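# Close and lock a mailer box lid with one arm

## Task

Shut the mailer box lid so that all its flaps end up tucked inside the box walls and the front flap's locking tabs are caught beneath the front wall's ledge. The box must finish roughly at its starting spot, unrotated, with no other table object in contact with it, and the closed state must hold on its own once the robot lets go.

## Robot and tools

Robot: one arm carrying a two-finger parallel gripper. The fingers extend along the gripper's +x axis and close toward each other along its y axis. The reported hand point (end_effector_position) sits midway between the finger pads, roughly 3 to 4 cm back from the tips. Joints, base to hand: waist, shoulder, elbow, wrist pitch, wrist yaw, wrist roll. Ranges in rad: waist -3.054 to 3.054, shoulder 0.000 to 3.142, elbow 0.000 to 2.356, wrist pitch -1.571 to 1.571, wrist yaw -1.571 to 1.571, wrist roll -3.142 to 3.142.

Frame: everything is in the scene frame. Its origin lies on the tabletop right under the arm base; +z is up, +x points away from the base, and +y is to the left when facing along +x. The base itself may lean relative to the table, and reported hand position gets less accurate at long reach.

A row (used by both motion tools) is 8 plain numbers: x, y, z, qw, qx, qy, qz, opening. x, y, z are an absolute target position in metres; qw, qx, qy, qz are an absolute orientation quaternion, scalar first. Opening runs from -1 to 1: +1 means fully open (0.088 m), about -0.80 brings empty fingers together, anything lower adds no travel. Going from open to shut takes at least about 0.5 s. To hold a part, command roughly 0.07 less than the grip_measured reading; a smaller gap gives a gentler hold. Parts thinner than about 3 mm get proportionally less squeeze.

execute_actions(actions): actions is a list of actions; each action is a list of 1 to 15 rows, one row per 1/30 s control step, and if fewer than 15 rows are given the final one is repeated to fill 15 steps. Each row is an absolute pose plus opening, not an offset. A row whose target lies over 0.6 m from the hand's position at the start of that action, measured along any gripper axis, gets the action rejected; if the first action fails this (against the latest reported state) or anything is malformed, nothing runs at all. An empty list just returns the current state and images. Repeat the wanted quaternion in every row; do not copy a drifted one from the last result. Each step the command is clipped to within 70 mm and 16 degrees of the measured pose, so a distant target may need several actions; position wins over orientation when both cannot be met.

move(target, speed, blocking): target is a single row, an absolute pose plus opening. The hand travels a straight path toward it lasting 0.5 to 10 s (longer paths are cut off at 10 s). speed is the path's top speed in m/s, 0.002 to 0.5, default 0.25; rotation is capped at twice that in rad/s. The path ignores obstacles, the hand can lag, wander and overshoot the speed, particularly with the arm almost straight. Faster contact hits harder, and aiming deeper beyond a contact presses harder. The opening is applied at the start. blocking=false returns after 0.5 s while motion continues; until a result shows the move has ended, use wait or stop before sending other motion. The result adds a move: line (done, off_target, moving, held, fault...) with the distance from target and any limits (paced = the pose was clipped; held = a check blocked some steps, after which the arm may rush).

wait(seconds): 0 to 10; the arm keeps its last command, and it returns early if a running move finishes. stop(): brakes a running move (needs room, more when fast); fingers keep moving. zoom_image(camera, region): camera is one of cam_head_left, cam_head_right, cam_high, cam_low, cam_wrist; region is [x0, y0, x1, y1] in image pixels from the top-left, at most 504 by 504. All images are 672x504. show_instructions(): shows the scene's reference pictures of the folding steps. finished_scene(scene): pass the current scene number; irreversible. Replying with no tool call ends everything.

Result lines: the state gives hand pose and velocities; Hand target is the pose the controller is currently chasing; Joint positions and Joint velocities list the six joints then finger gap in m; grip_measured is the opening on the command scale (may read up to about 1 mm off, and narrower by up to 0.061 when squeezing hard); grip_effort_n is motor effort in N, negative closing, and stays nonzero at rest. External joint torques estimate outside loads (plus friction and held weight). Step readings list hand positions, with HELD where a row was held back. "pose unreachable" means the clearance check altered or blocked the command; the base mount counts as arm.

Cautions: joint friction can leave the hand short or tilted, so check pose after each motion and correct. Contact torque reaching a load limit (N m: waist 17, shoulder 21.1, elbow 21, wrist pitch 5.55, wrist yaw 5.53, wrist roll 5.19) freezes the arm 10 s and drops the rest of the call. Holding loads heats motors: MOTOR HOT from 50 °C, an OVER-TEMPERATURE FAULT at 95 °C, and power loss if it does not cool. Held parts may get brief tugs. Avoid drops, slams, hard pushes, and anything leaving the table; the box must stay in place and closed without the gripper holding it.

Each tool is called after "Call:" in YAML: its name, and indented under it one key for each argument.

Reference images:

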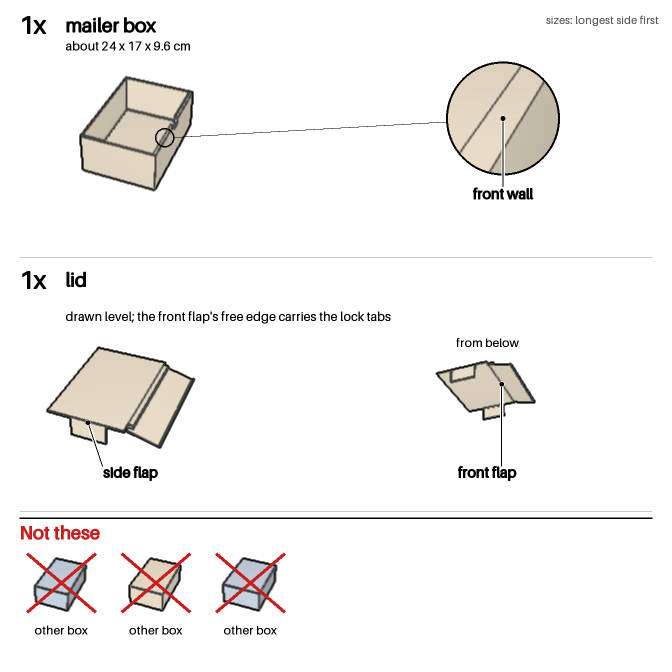

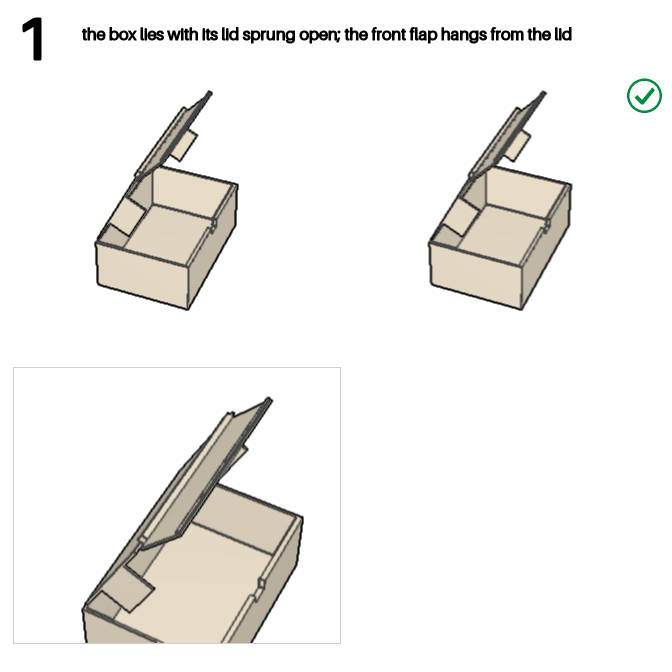

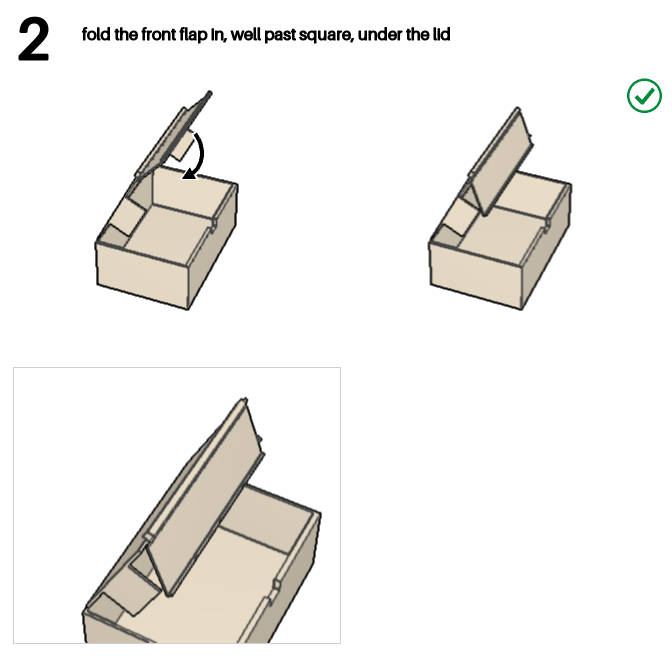

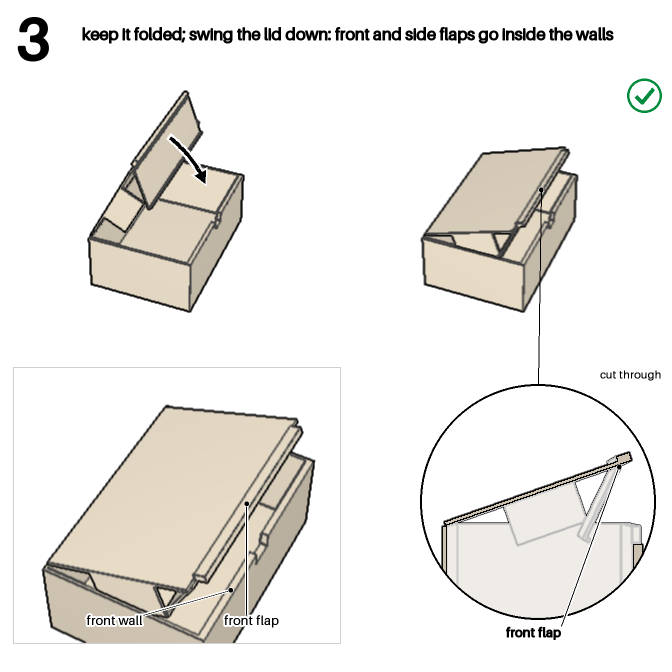

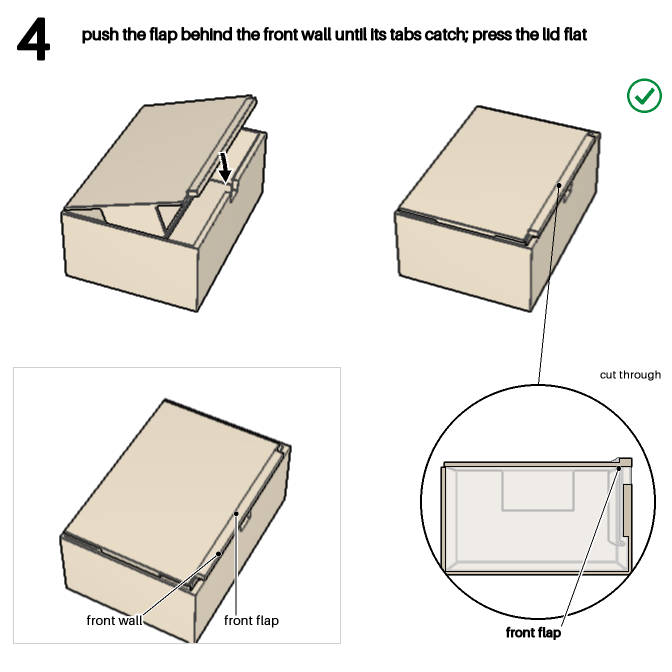

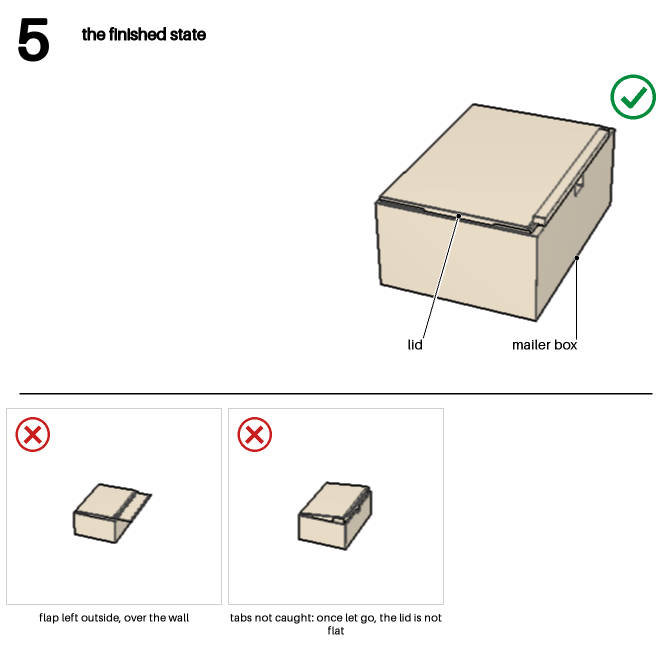

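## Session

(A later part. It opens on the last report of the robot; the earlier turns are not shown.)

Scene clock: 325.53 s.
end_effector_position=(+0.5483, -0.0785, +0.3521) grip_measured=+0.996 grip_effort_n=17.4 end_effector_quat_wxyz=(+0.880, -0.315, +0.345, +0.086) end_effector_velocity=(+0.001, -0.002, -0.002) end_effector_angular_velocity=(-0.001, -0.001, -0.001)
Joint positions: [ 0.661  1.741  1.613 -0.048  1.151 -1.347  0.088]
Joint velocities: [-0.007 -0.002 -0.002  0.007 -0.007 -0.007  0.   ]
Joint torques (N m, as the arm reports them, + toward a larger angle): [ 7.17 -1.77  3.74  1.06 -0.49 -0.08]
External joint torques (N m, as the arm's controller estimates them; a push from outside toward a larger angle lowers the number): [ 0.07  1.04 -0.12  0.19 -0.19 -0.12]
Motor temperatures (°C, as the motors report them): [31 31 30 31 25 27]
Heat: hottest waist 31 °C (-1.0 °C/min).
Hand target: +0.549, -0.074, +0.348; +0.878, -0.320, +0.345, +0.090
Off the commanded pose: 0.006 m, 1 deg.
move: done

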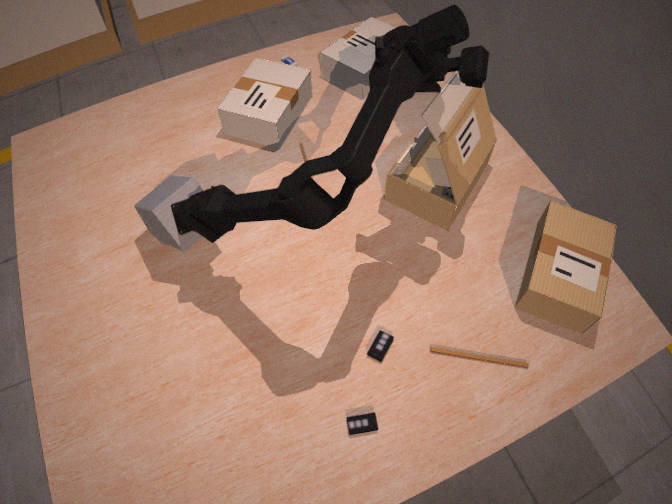

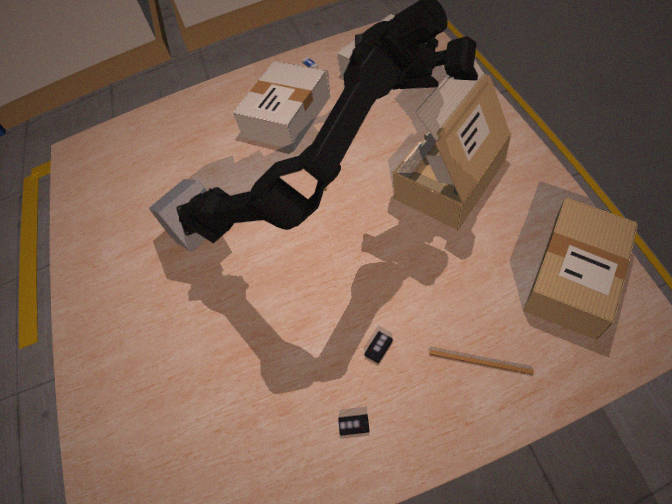

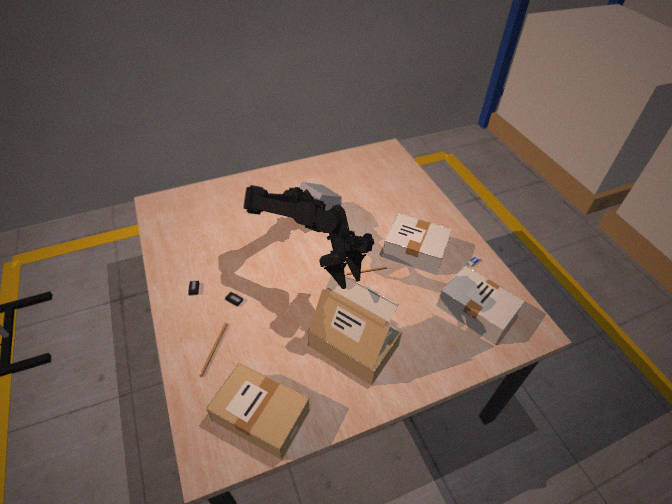

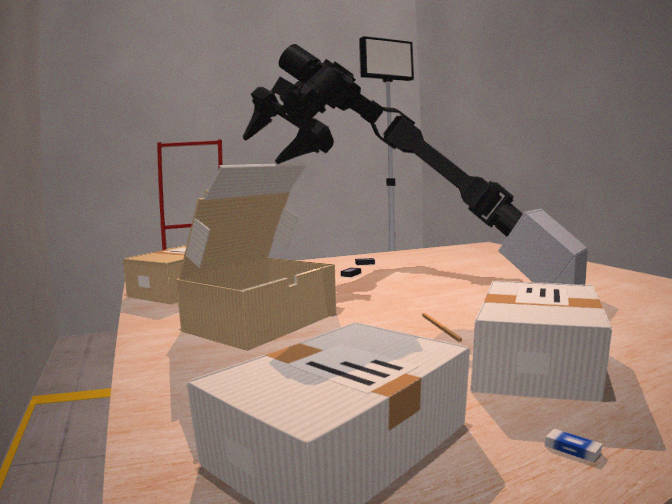

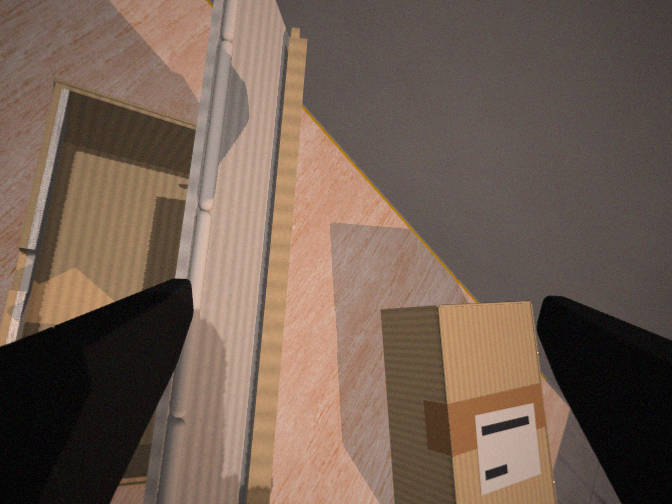

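Aligned enough. Push down radially ~2.5 cm.

Call:
move:
  target: [0.554,-0.088,0.324,0.878,-0.32,0.345,0.09,1]
  speed: 0.02

Scene clock: 329.47 s.
end_effector_position=(+0.5544, -0.0857, +0.3269) grip_measured=+0.996 grip_effort_n=17.0 end_effector_quat_wxyz=(+0.879, -0.319, +0.343, +0.091) end_effector_velocity=(+0.002, -0.000, -0.001) end_effector_angular_velocity=(+0.010, -0.015, +0.000)
Joint positions: [ 0.593  1.72   1.559 -0.003  1.079 -1.375  0.088]
Joint velocities: [-0.007 -0.002 -0.007  0.022 -0.022 -0.007 -0.   ]
Joint torques (N m, as the arm reports them, + toward a larger angle): [ 6.87 -3.44  3.78  1.1  -0.41 -0.08]
External joint torques (N m, as the arm's controller estimates them; a push from outside toward a larger angle lowers the number): [-0.28 -0.15 -0.25  0.18 -0.09 -0.12]
Motor temperatures (°C, as the motors report them): [32 31 30 31 25 27]
Heat: hottest waist 32 °C (+0.0 °C/min).
Hand target: +0.554, -0.088, +0.324; +0.878, -0.320, +0.345, +0.090
Off the commanded pose: 0.004 m, 0 deg.
move: done

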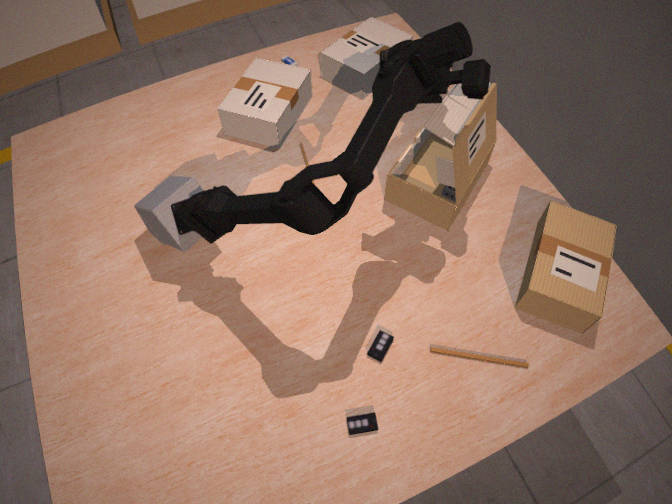

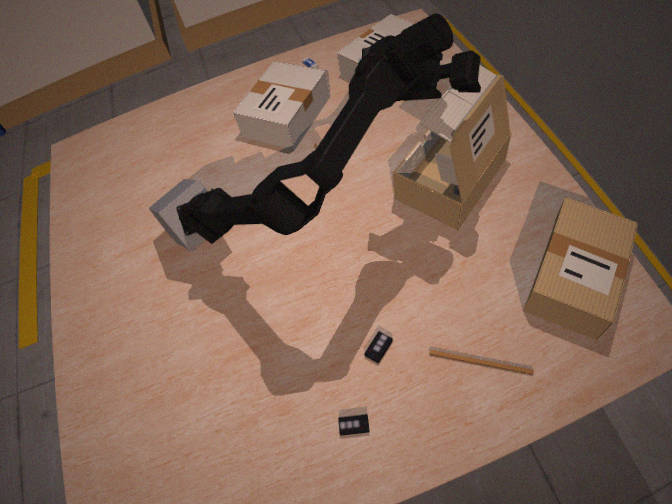

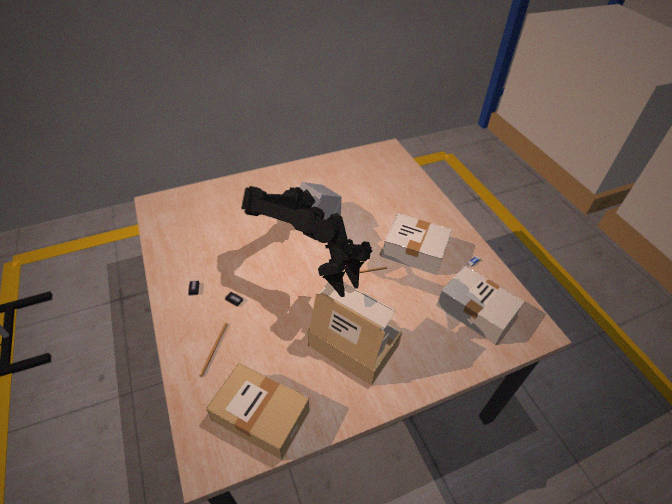

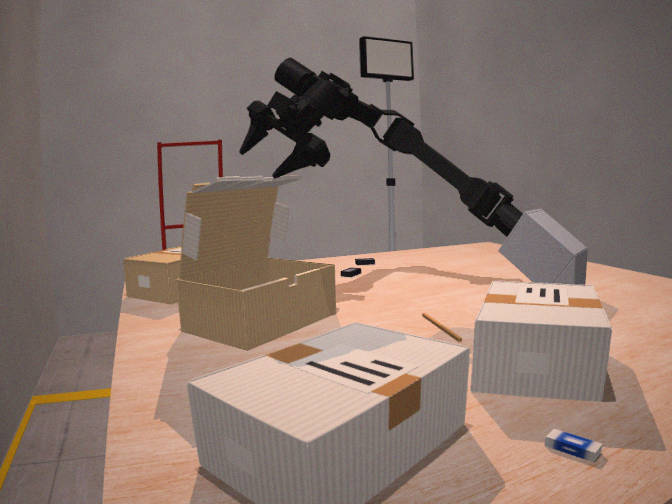

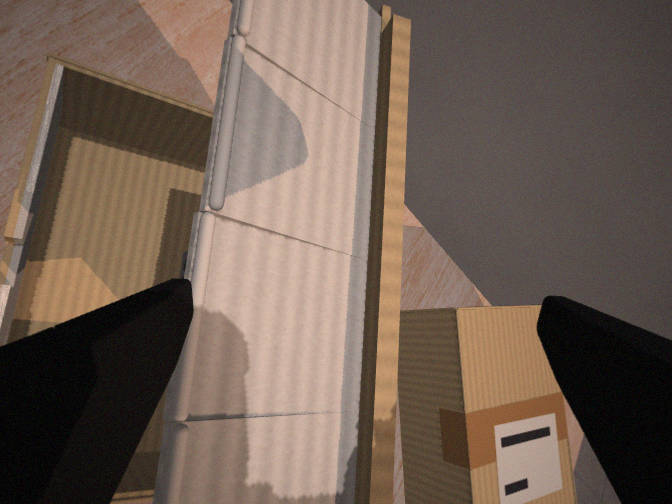

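Call:
move:
  target: [0.554,-0.088,0.287,0.878,-0.32,0.345,0.09,1]
  speed: 0.025

Call:
move:
  target: [0.554,-0.088,0.252,0.878,-0.32,0.345,0.09,1]
  speed: 0.025

Scene clock: 335.20 s.
end_effector_position=(+0.5546, -0.0855, +0.2899) grip_measured=+0.996 grip_effort_n=17.0 end_effector_quat_wxyz=(+0.879, -0.319, +0.344, +0.091) end_effector_velocity=(-0.002, +0.003, -0.004) end_effector_angular_velocity=(-0.004, -0.001, +0.027)
Joint positions: [ 0.513  1.696  1.442  0.11   1.001 -1.398  0.088]
Joint velocities: [-0.007 -0.007 -0.017 -0.007 -0.022 -0.007 -0.   ]
Joint torques (N m, as the arm reports them, + toward a larger angle): [ 6.81 -3.97  3.98  1.13 -0.45 -0.07]
External joint torques (N m, as the arm's controller estimates them; a push from outside toward a larger angle lowers the number): [-0.27 -0.26 -0.09  0.23 -0.12 -0.1 ]
Motor temperatures (°C, as the motors report them): [33 31 30 31 25 27]
Heat: hottest waist 33 °C (+1.0 °C/min).
Hand target: +0.554, -0.088, +0.287; +0.878, -0.320, +0.345, +0.090
Off the commanded pose: 0.004 m, 0 deg.
move: done

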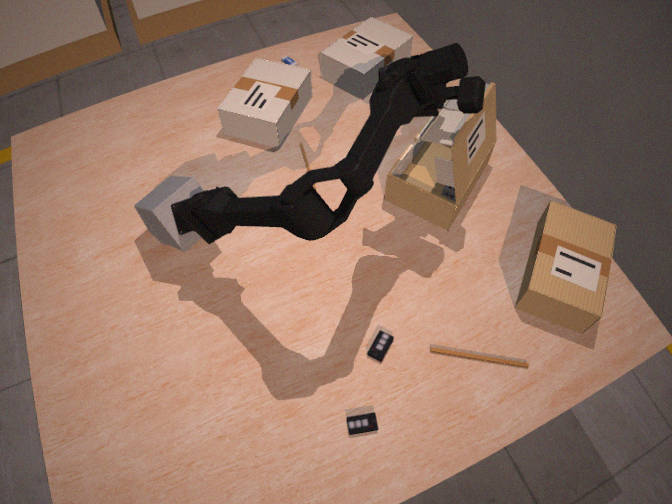

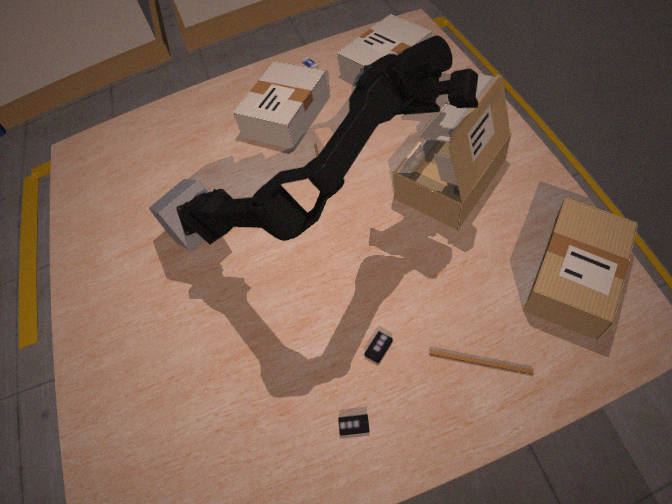

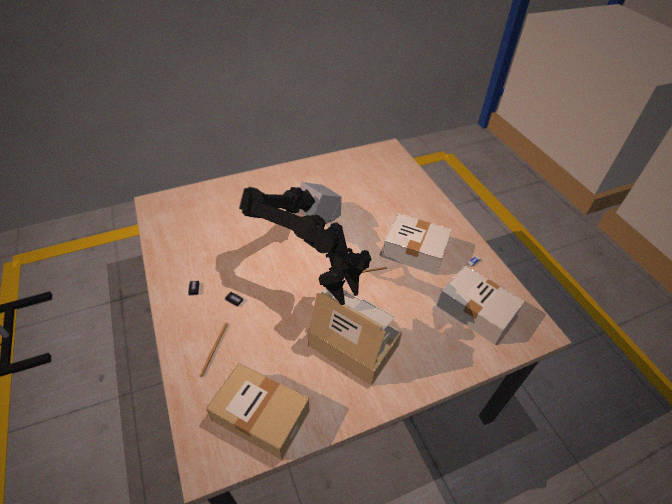

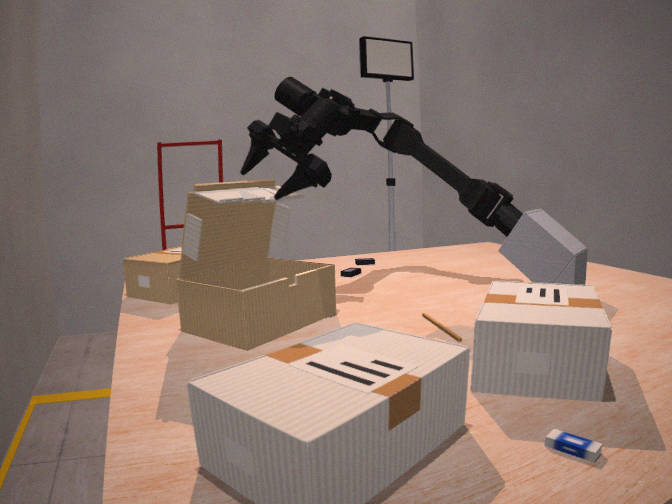

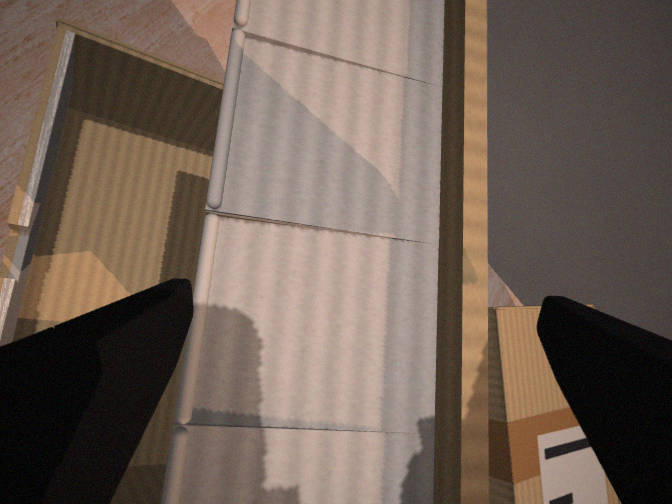

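Scene clock: 337.00 s.
end_effector_position=(+0.5550, -0.0856, +0.2545) grip_measured=+0.996 grip_effort_n=17.0 end_effector_quat_wxyz=(+0.879, -0.319, +0.344, +0.091) end_effector_velocity=(-0.000, +0.003, -0.001) end_effector_angular_velocity=(+0.003, -0.011, +0.018)
Joint positions: [ 0.436  1.689  1.35   0.21   0.925 -1.417  0.088]
Joint velocities: [-0.002 -0.002 -0.012  0.007 -0.022 -0.007 -0.   ]
Joint torques (N m, as the arm reports them, + toward a larger angle): [ 6.94 -4.37  4.01  1.14 -0.46 -0.08]
External joint torques (N m, as the arm's controller estimates them; a push from outside toward a larger angle lowers the number): [-0.24 -0.12 -0.13  0.21 -0.12 -0.12]
Motor temperatures (°C, as the motors report them): [33 31 30 31 25 27]
Heat: hottest waist 33 °C (+1.0 °C/min).
Hand target: +0.554, -0.088, +0.252; +0.878, -0.320, +0.345, +0.090
Off the commanded pose: 0.004 m, 0 deg.
move: done

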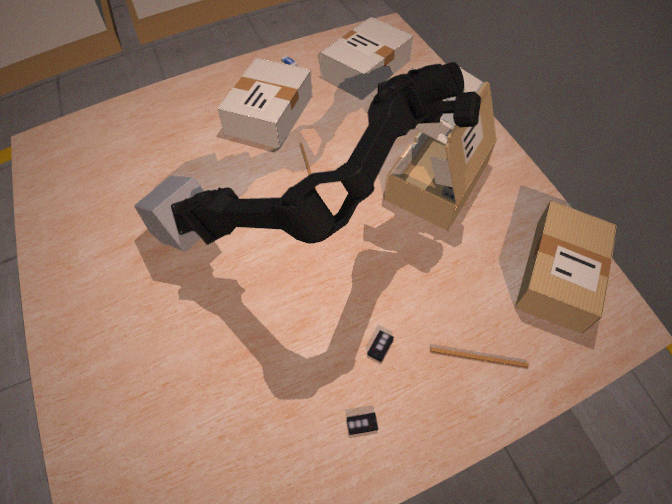

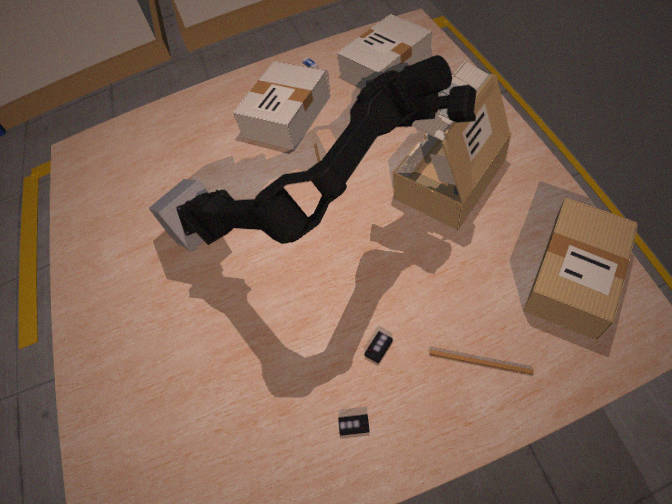

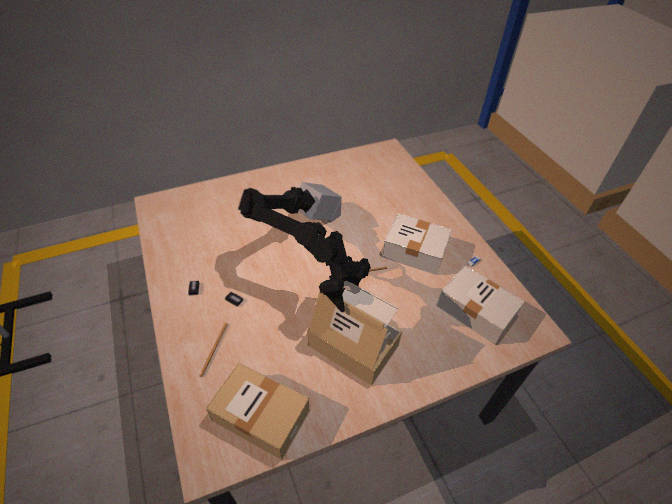

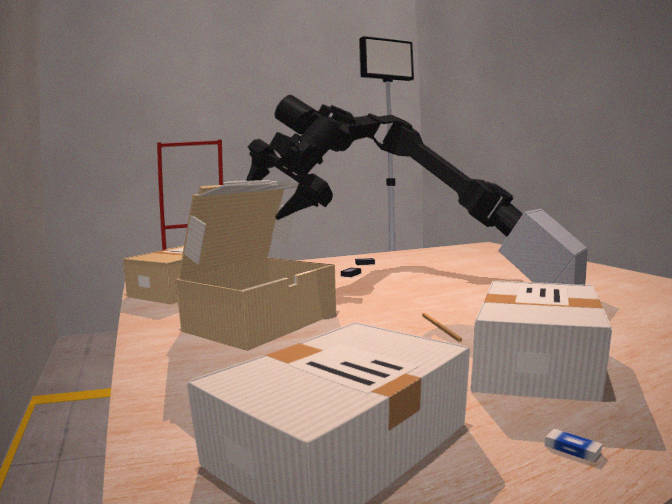

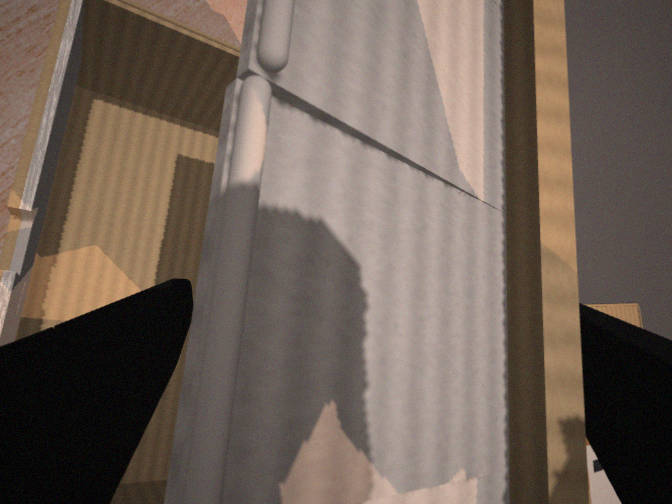

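Call:
move:
  target: [0.550,-0.082,0.358,0.878,-0.32,0.345,0.09,1]
  speed: 0.08

Call:
move:
  target: [0.558,-0.097,0.324,0.878,-0.32,0.345,0.09,1]
  speed: 0.02

Scene clock: 346.53 s.
end_effector_position=(+0.5497, -0.0833, +0.3579) grip_measured=+0.996 grip_effort_n=17.0 end_effector_quat_wxyz=(+0.879, -0.320, +0.342, +0.090) end_effector_velocity=(+0.002, +0.003, -0.001) end_effector_angular_velocity=(-0.005, +0.007, +0.019)
Joint positions: [ 0.666  1.742  1.645 -0.085  1.15  -1.355  0.088]
Joint velocities: [-0.002  0.012  0.022 -0.037 -0.007  0.007  0.   ]
Joint torques (N m, as the arm reports them, + toward a larger angle): [ 7.44 -1.68  5.36  0.71 -0.12  0.19]
External joint torques (N m, as the arm's controller estimates them; a push from outside toward a larger angle lowers the number): [ 0.33  1.11  1.49 -0.18  0.19  0.15]
Motor temperatures (°C, as the motors report them): [34 31 30 31 25 27]
Heat: hottest waist 34 °C (+2.0 °C/min).
Hand target: +0.550, -0.082, +0.358; +0.878, -0.320, +0.345, +0.090
Off the commanded pose: 0.001 m, 0 deg.
move: done

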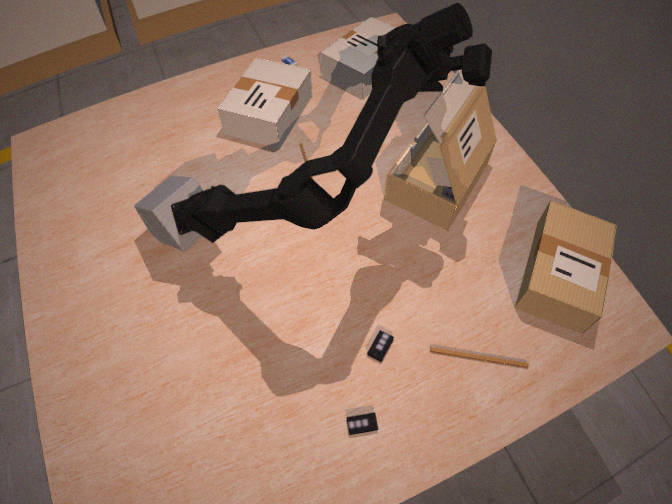

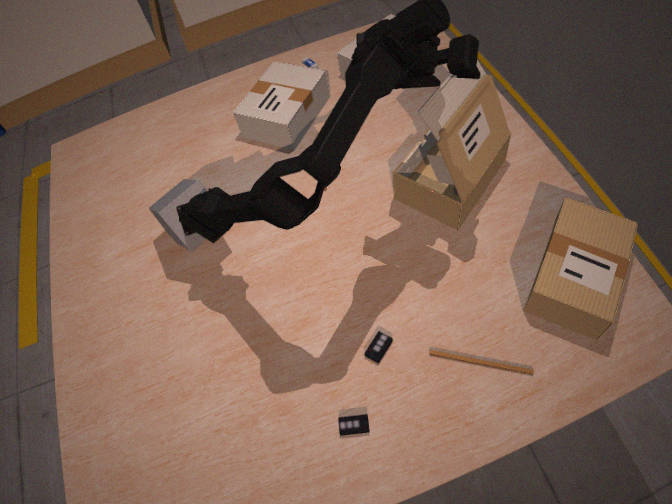

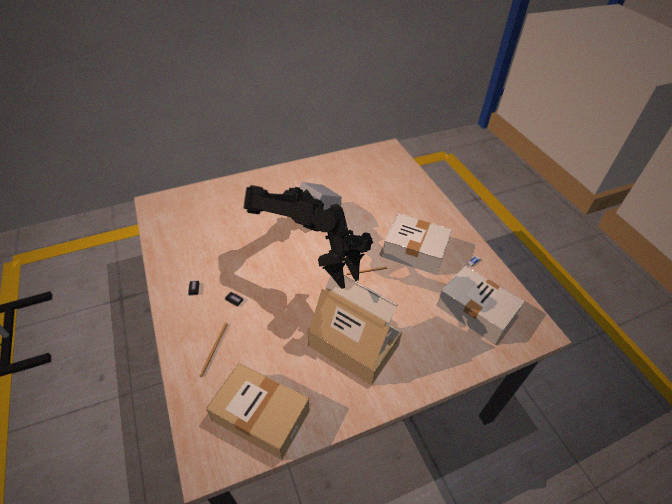

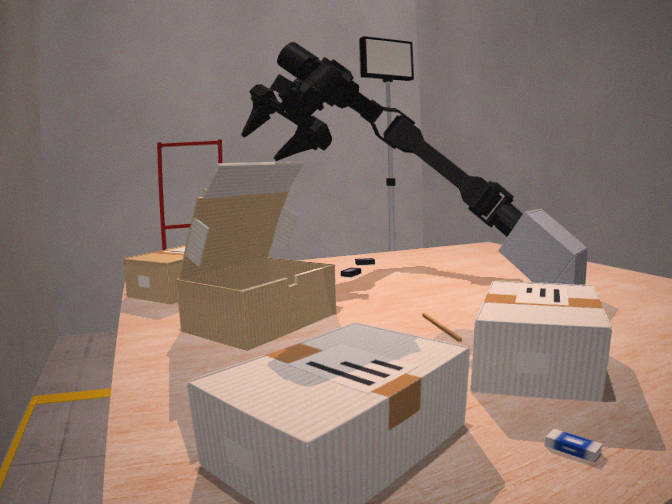

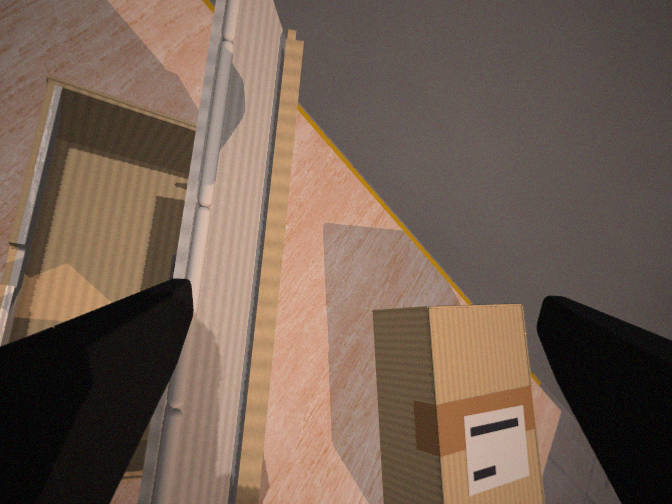

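Scene clock: 348.70 s.
end_effector_position=(+0.5585, -0.0957, +0.3258) grip_measured=+0.996 grip_effort_n=17.0 end_effector_quat_wxyz=(+0.878, -0.319, +0.345, +0.090) end_effector_velocity=(-0.001, -0.000, -0.001) end_effector_angular_velocity=(-0.006, +0.001, +0.014)
Joint positions: [ 0.576  1.716  1.587 -0.029  1.067 -1.38   0.088]
Joint velocities: [-0.002 -0.007 -0.007 -0.007 -0.007 -0.007 -0.   ]
Joint torques (N m, as the arm reports them, + toward a larger angle): [ 7.05 -3.42  3.9   1.08 -0.46 -0.09]
External joint torques (N m, as the arm's controller estimates them; a push from outside toward a larger angle lowers the number): [-0.14 -0.07 -0.06  0.19 -0.14 -0.12]
Motor temperatures (°C, as the motors report them): [35 31 30 31 25 27]
Heat: hottest waist 35 °C (+3.0 °C/min).
Hand target: +0.558, -0.097, +0.324; +0.878, -0.320, +0.345, +0.090
Off the commanded pose: 0.002 m, 0 deg.
move: done

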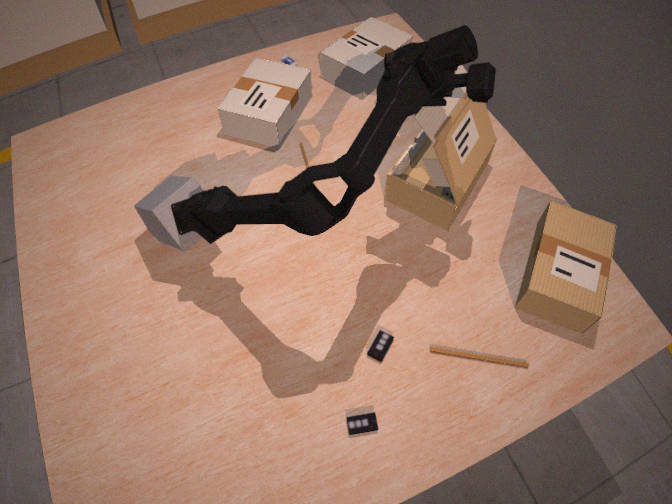

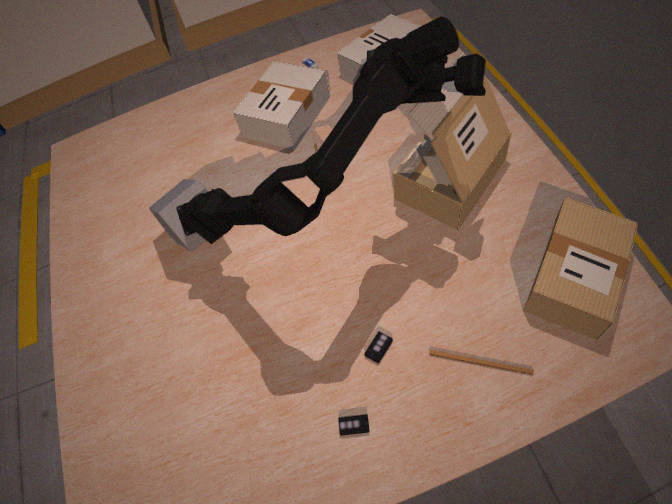

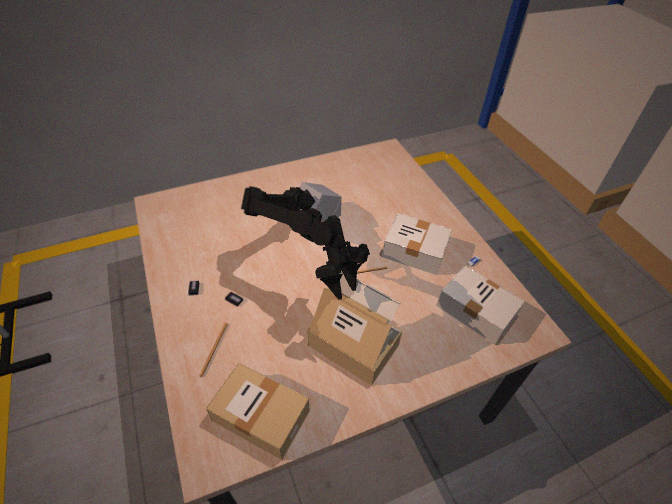

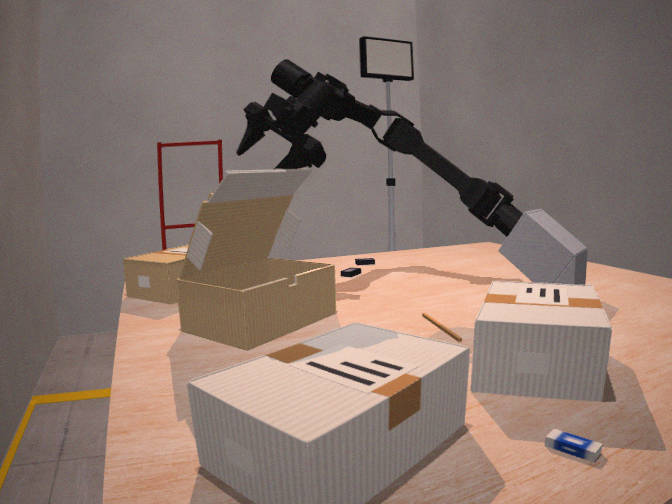

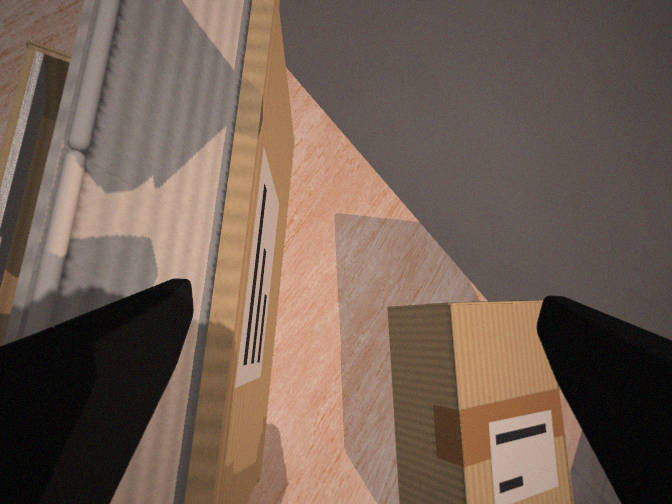

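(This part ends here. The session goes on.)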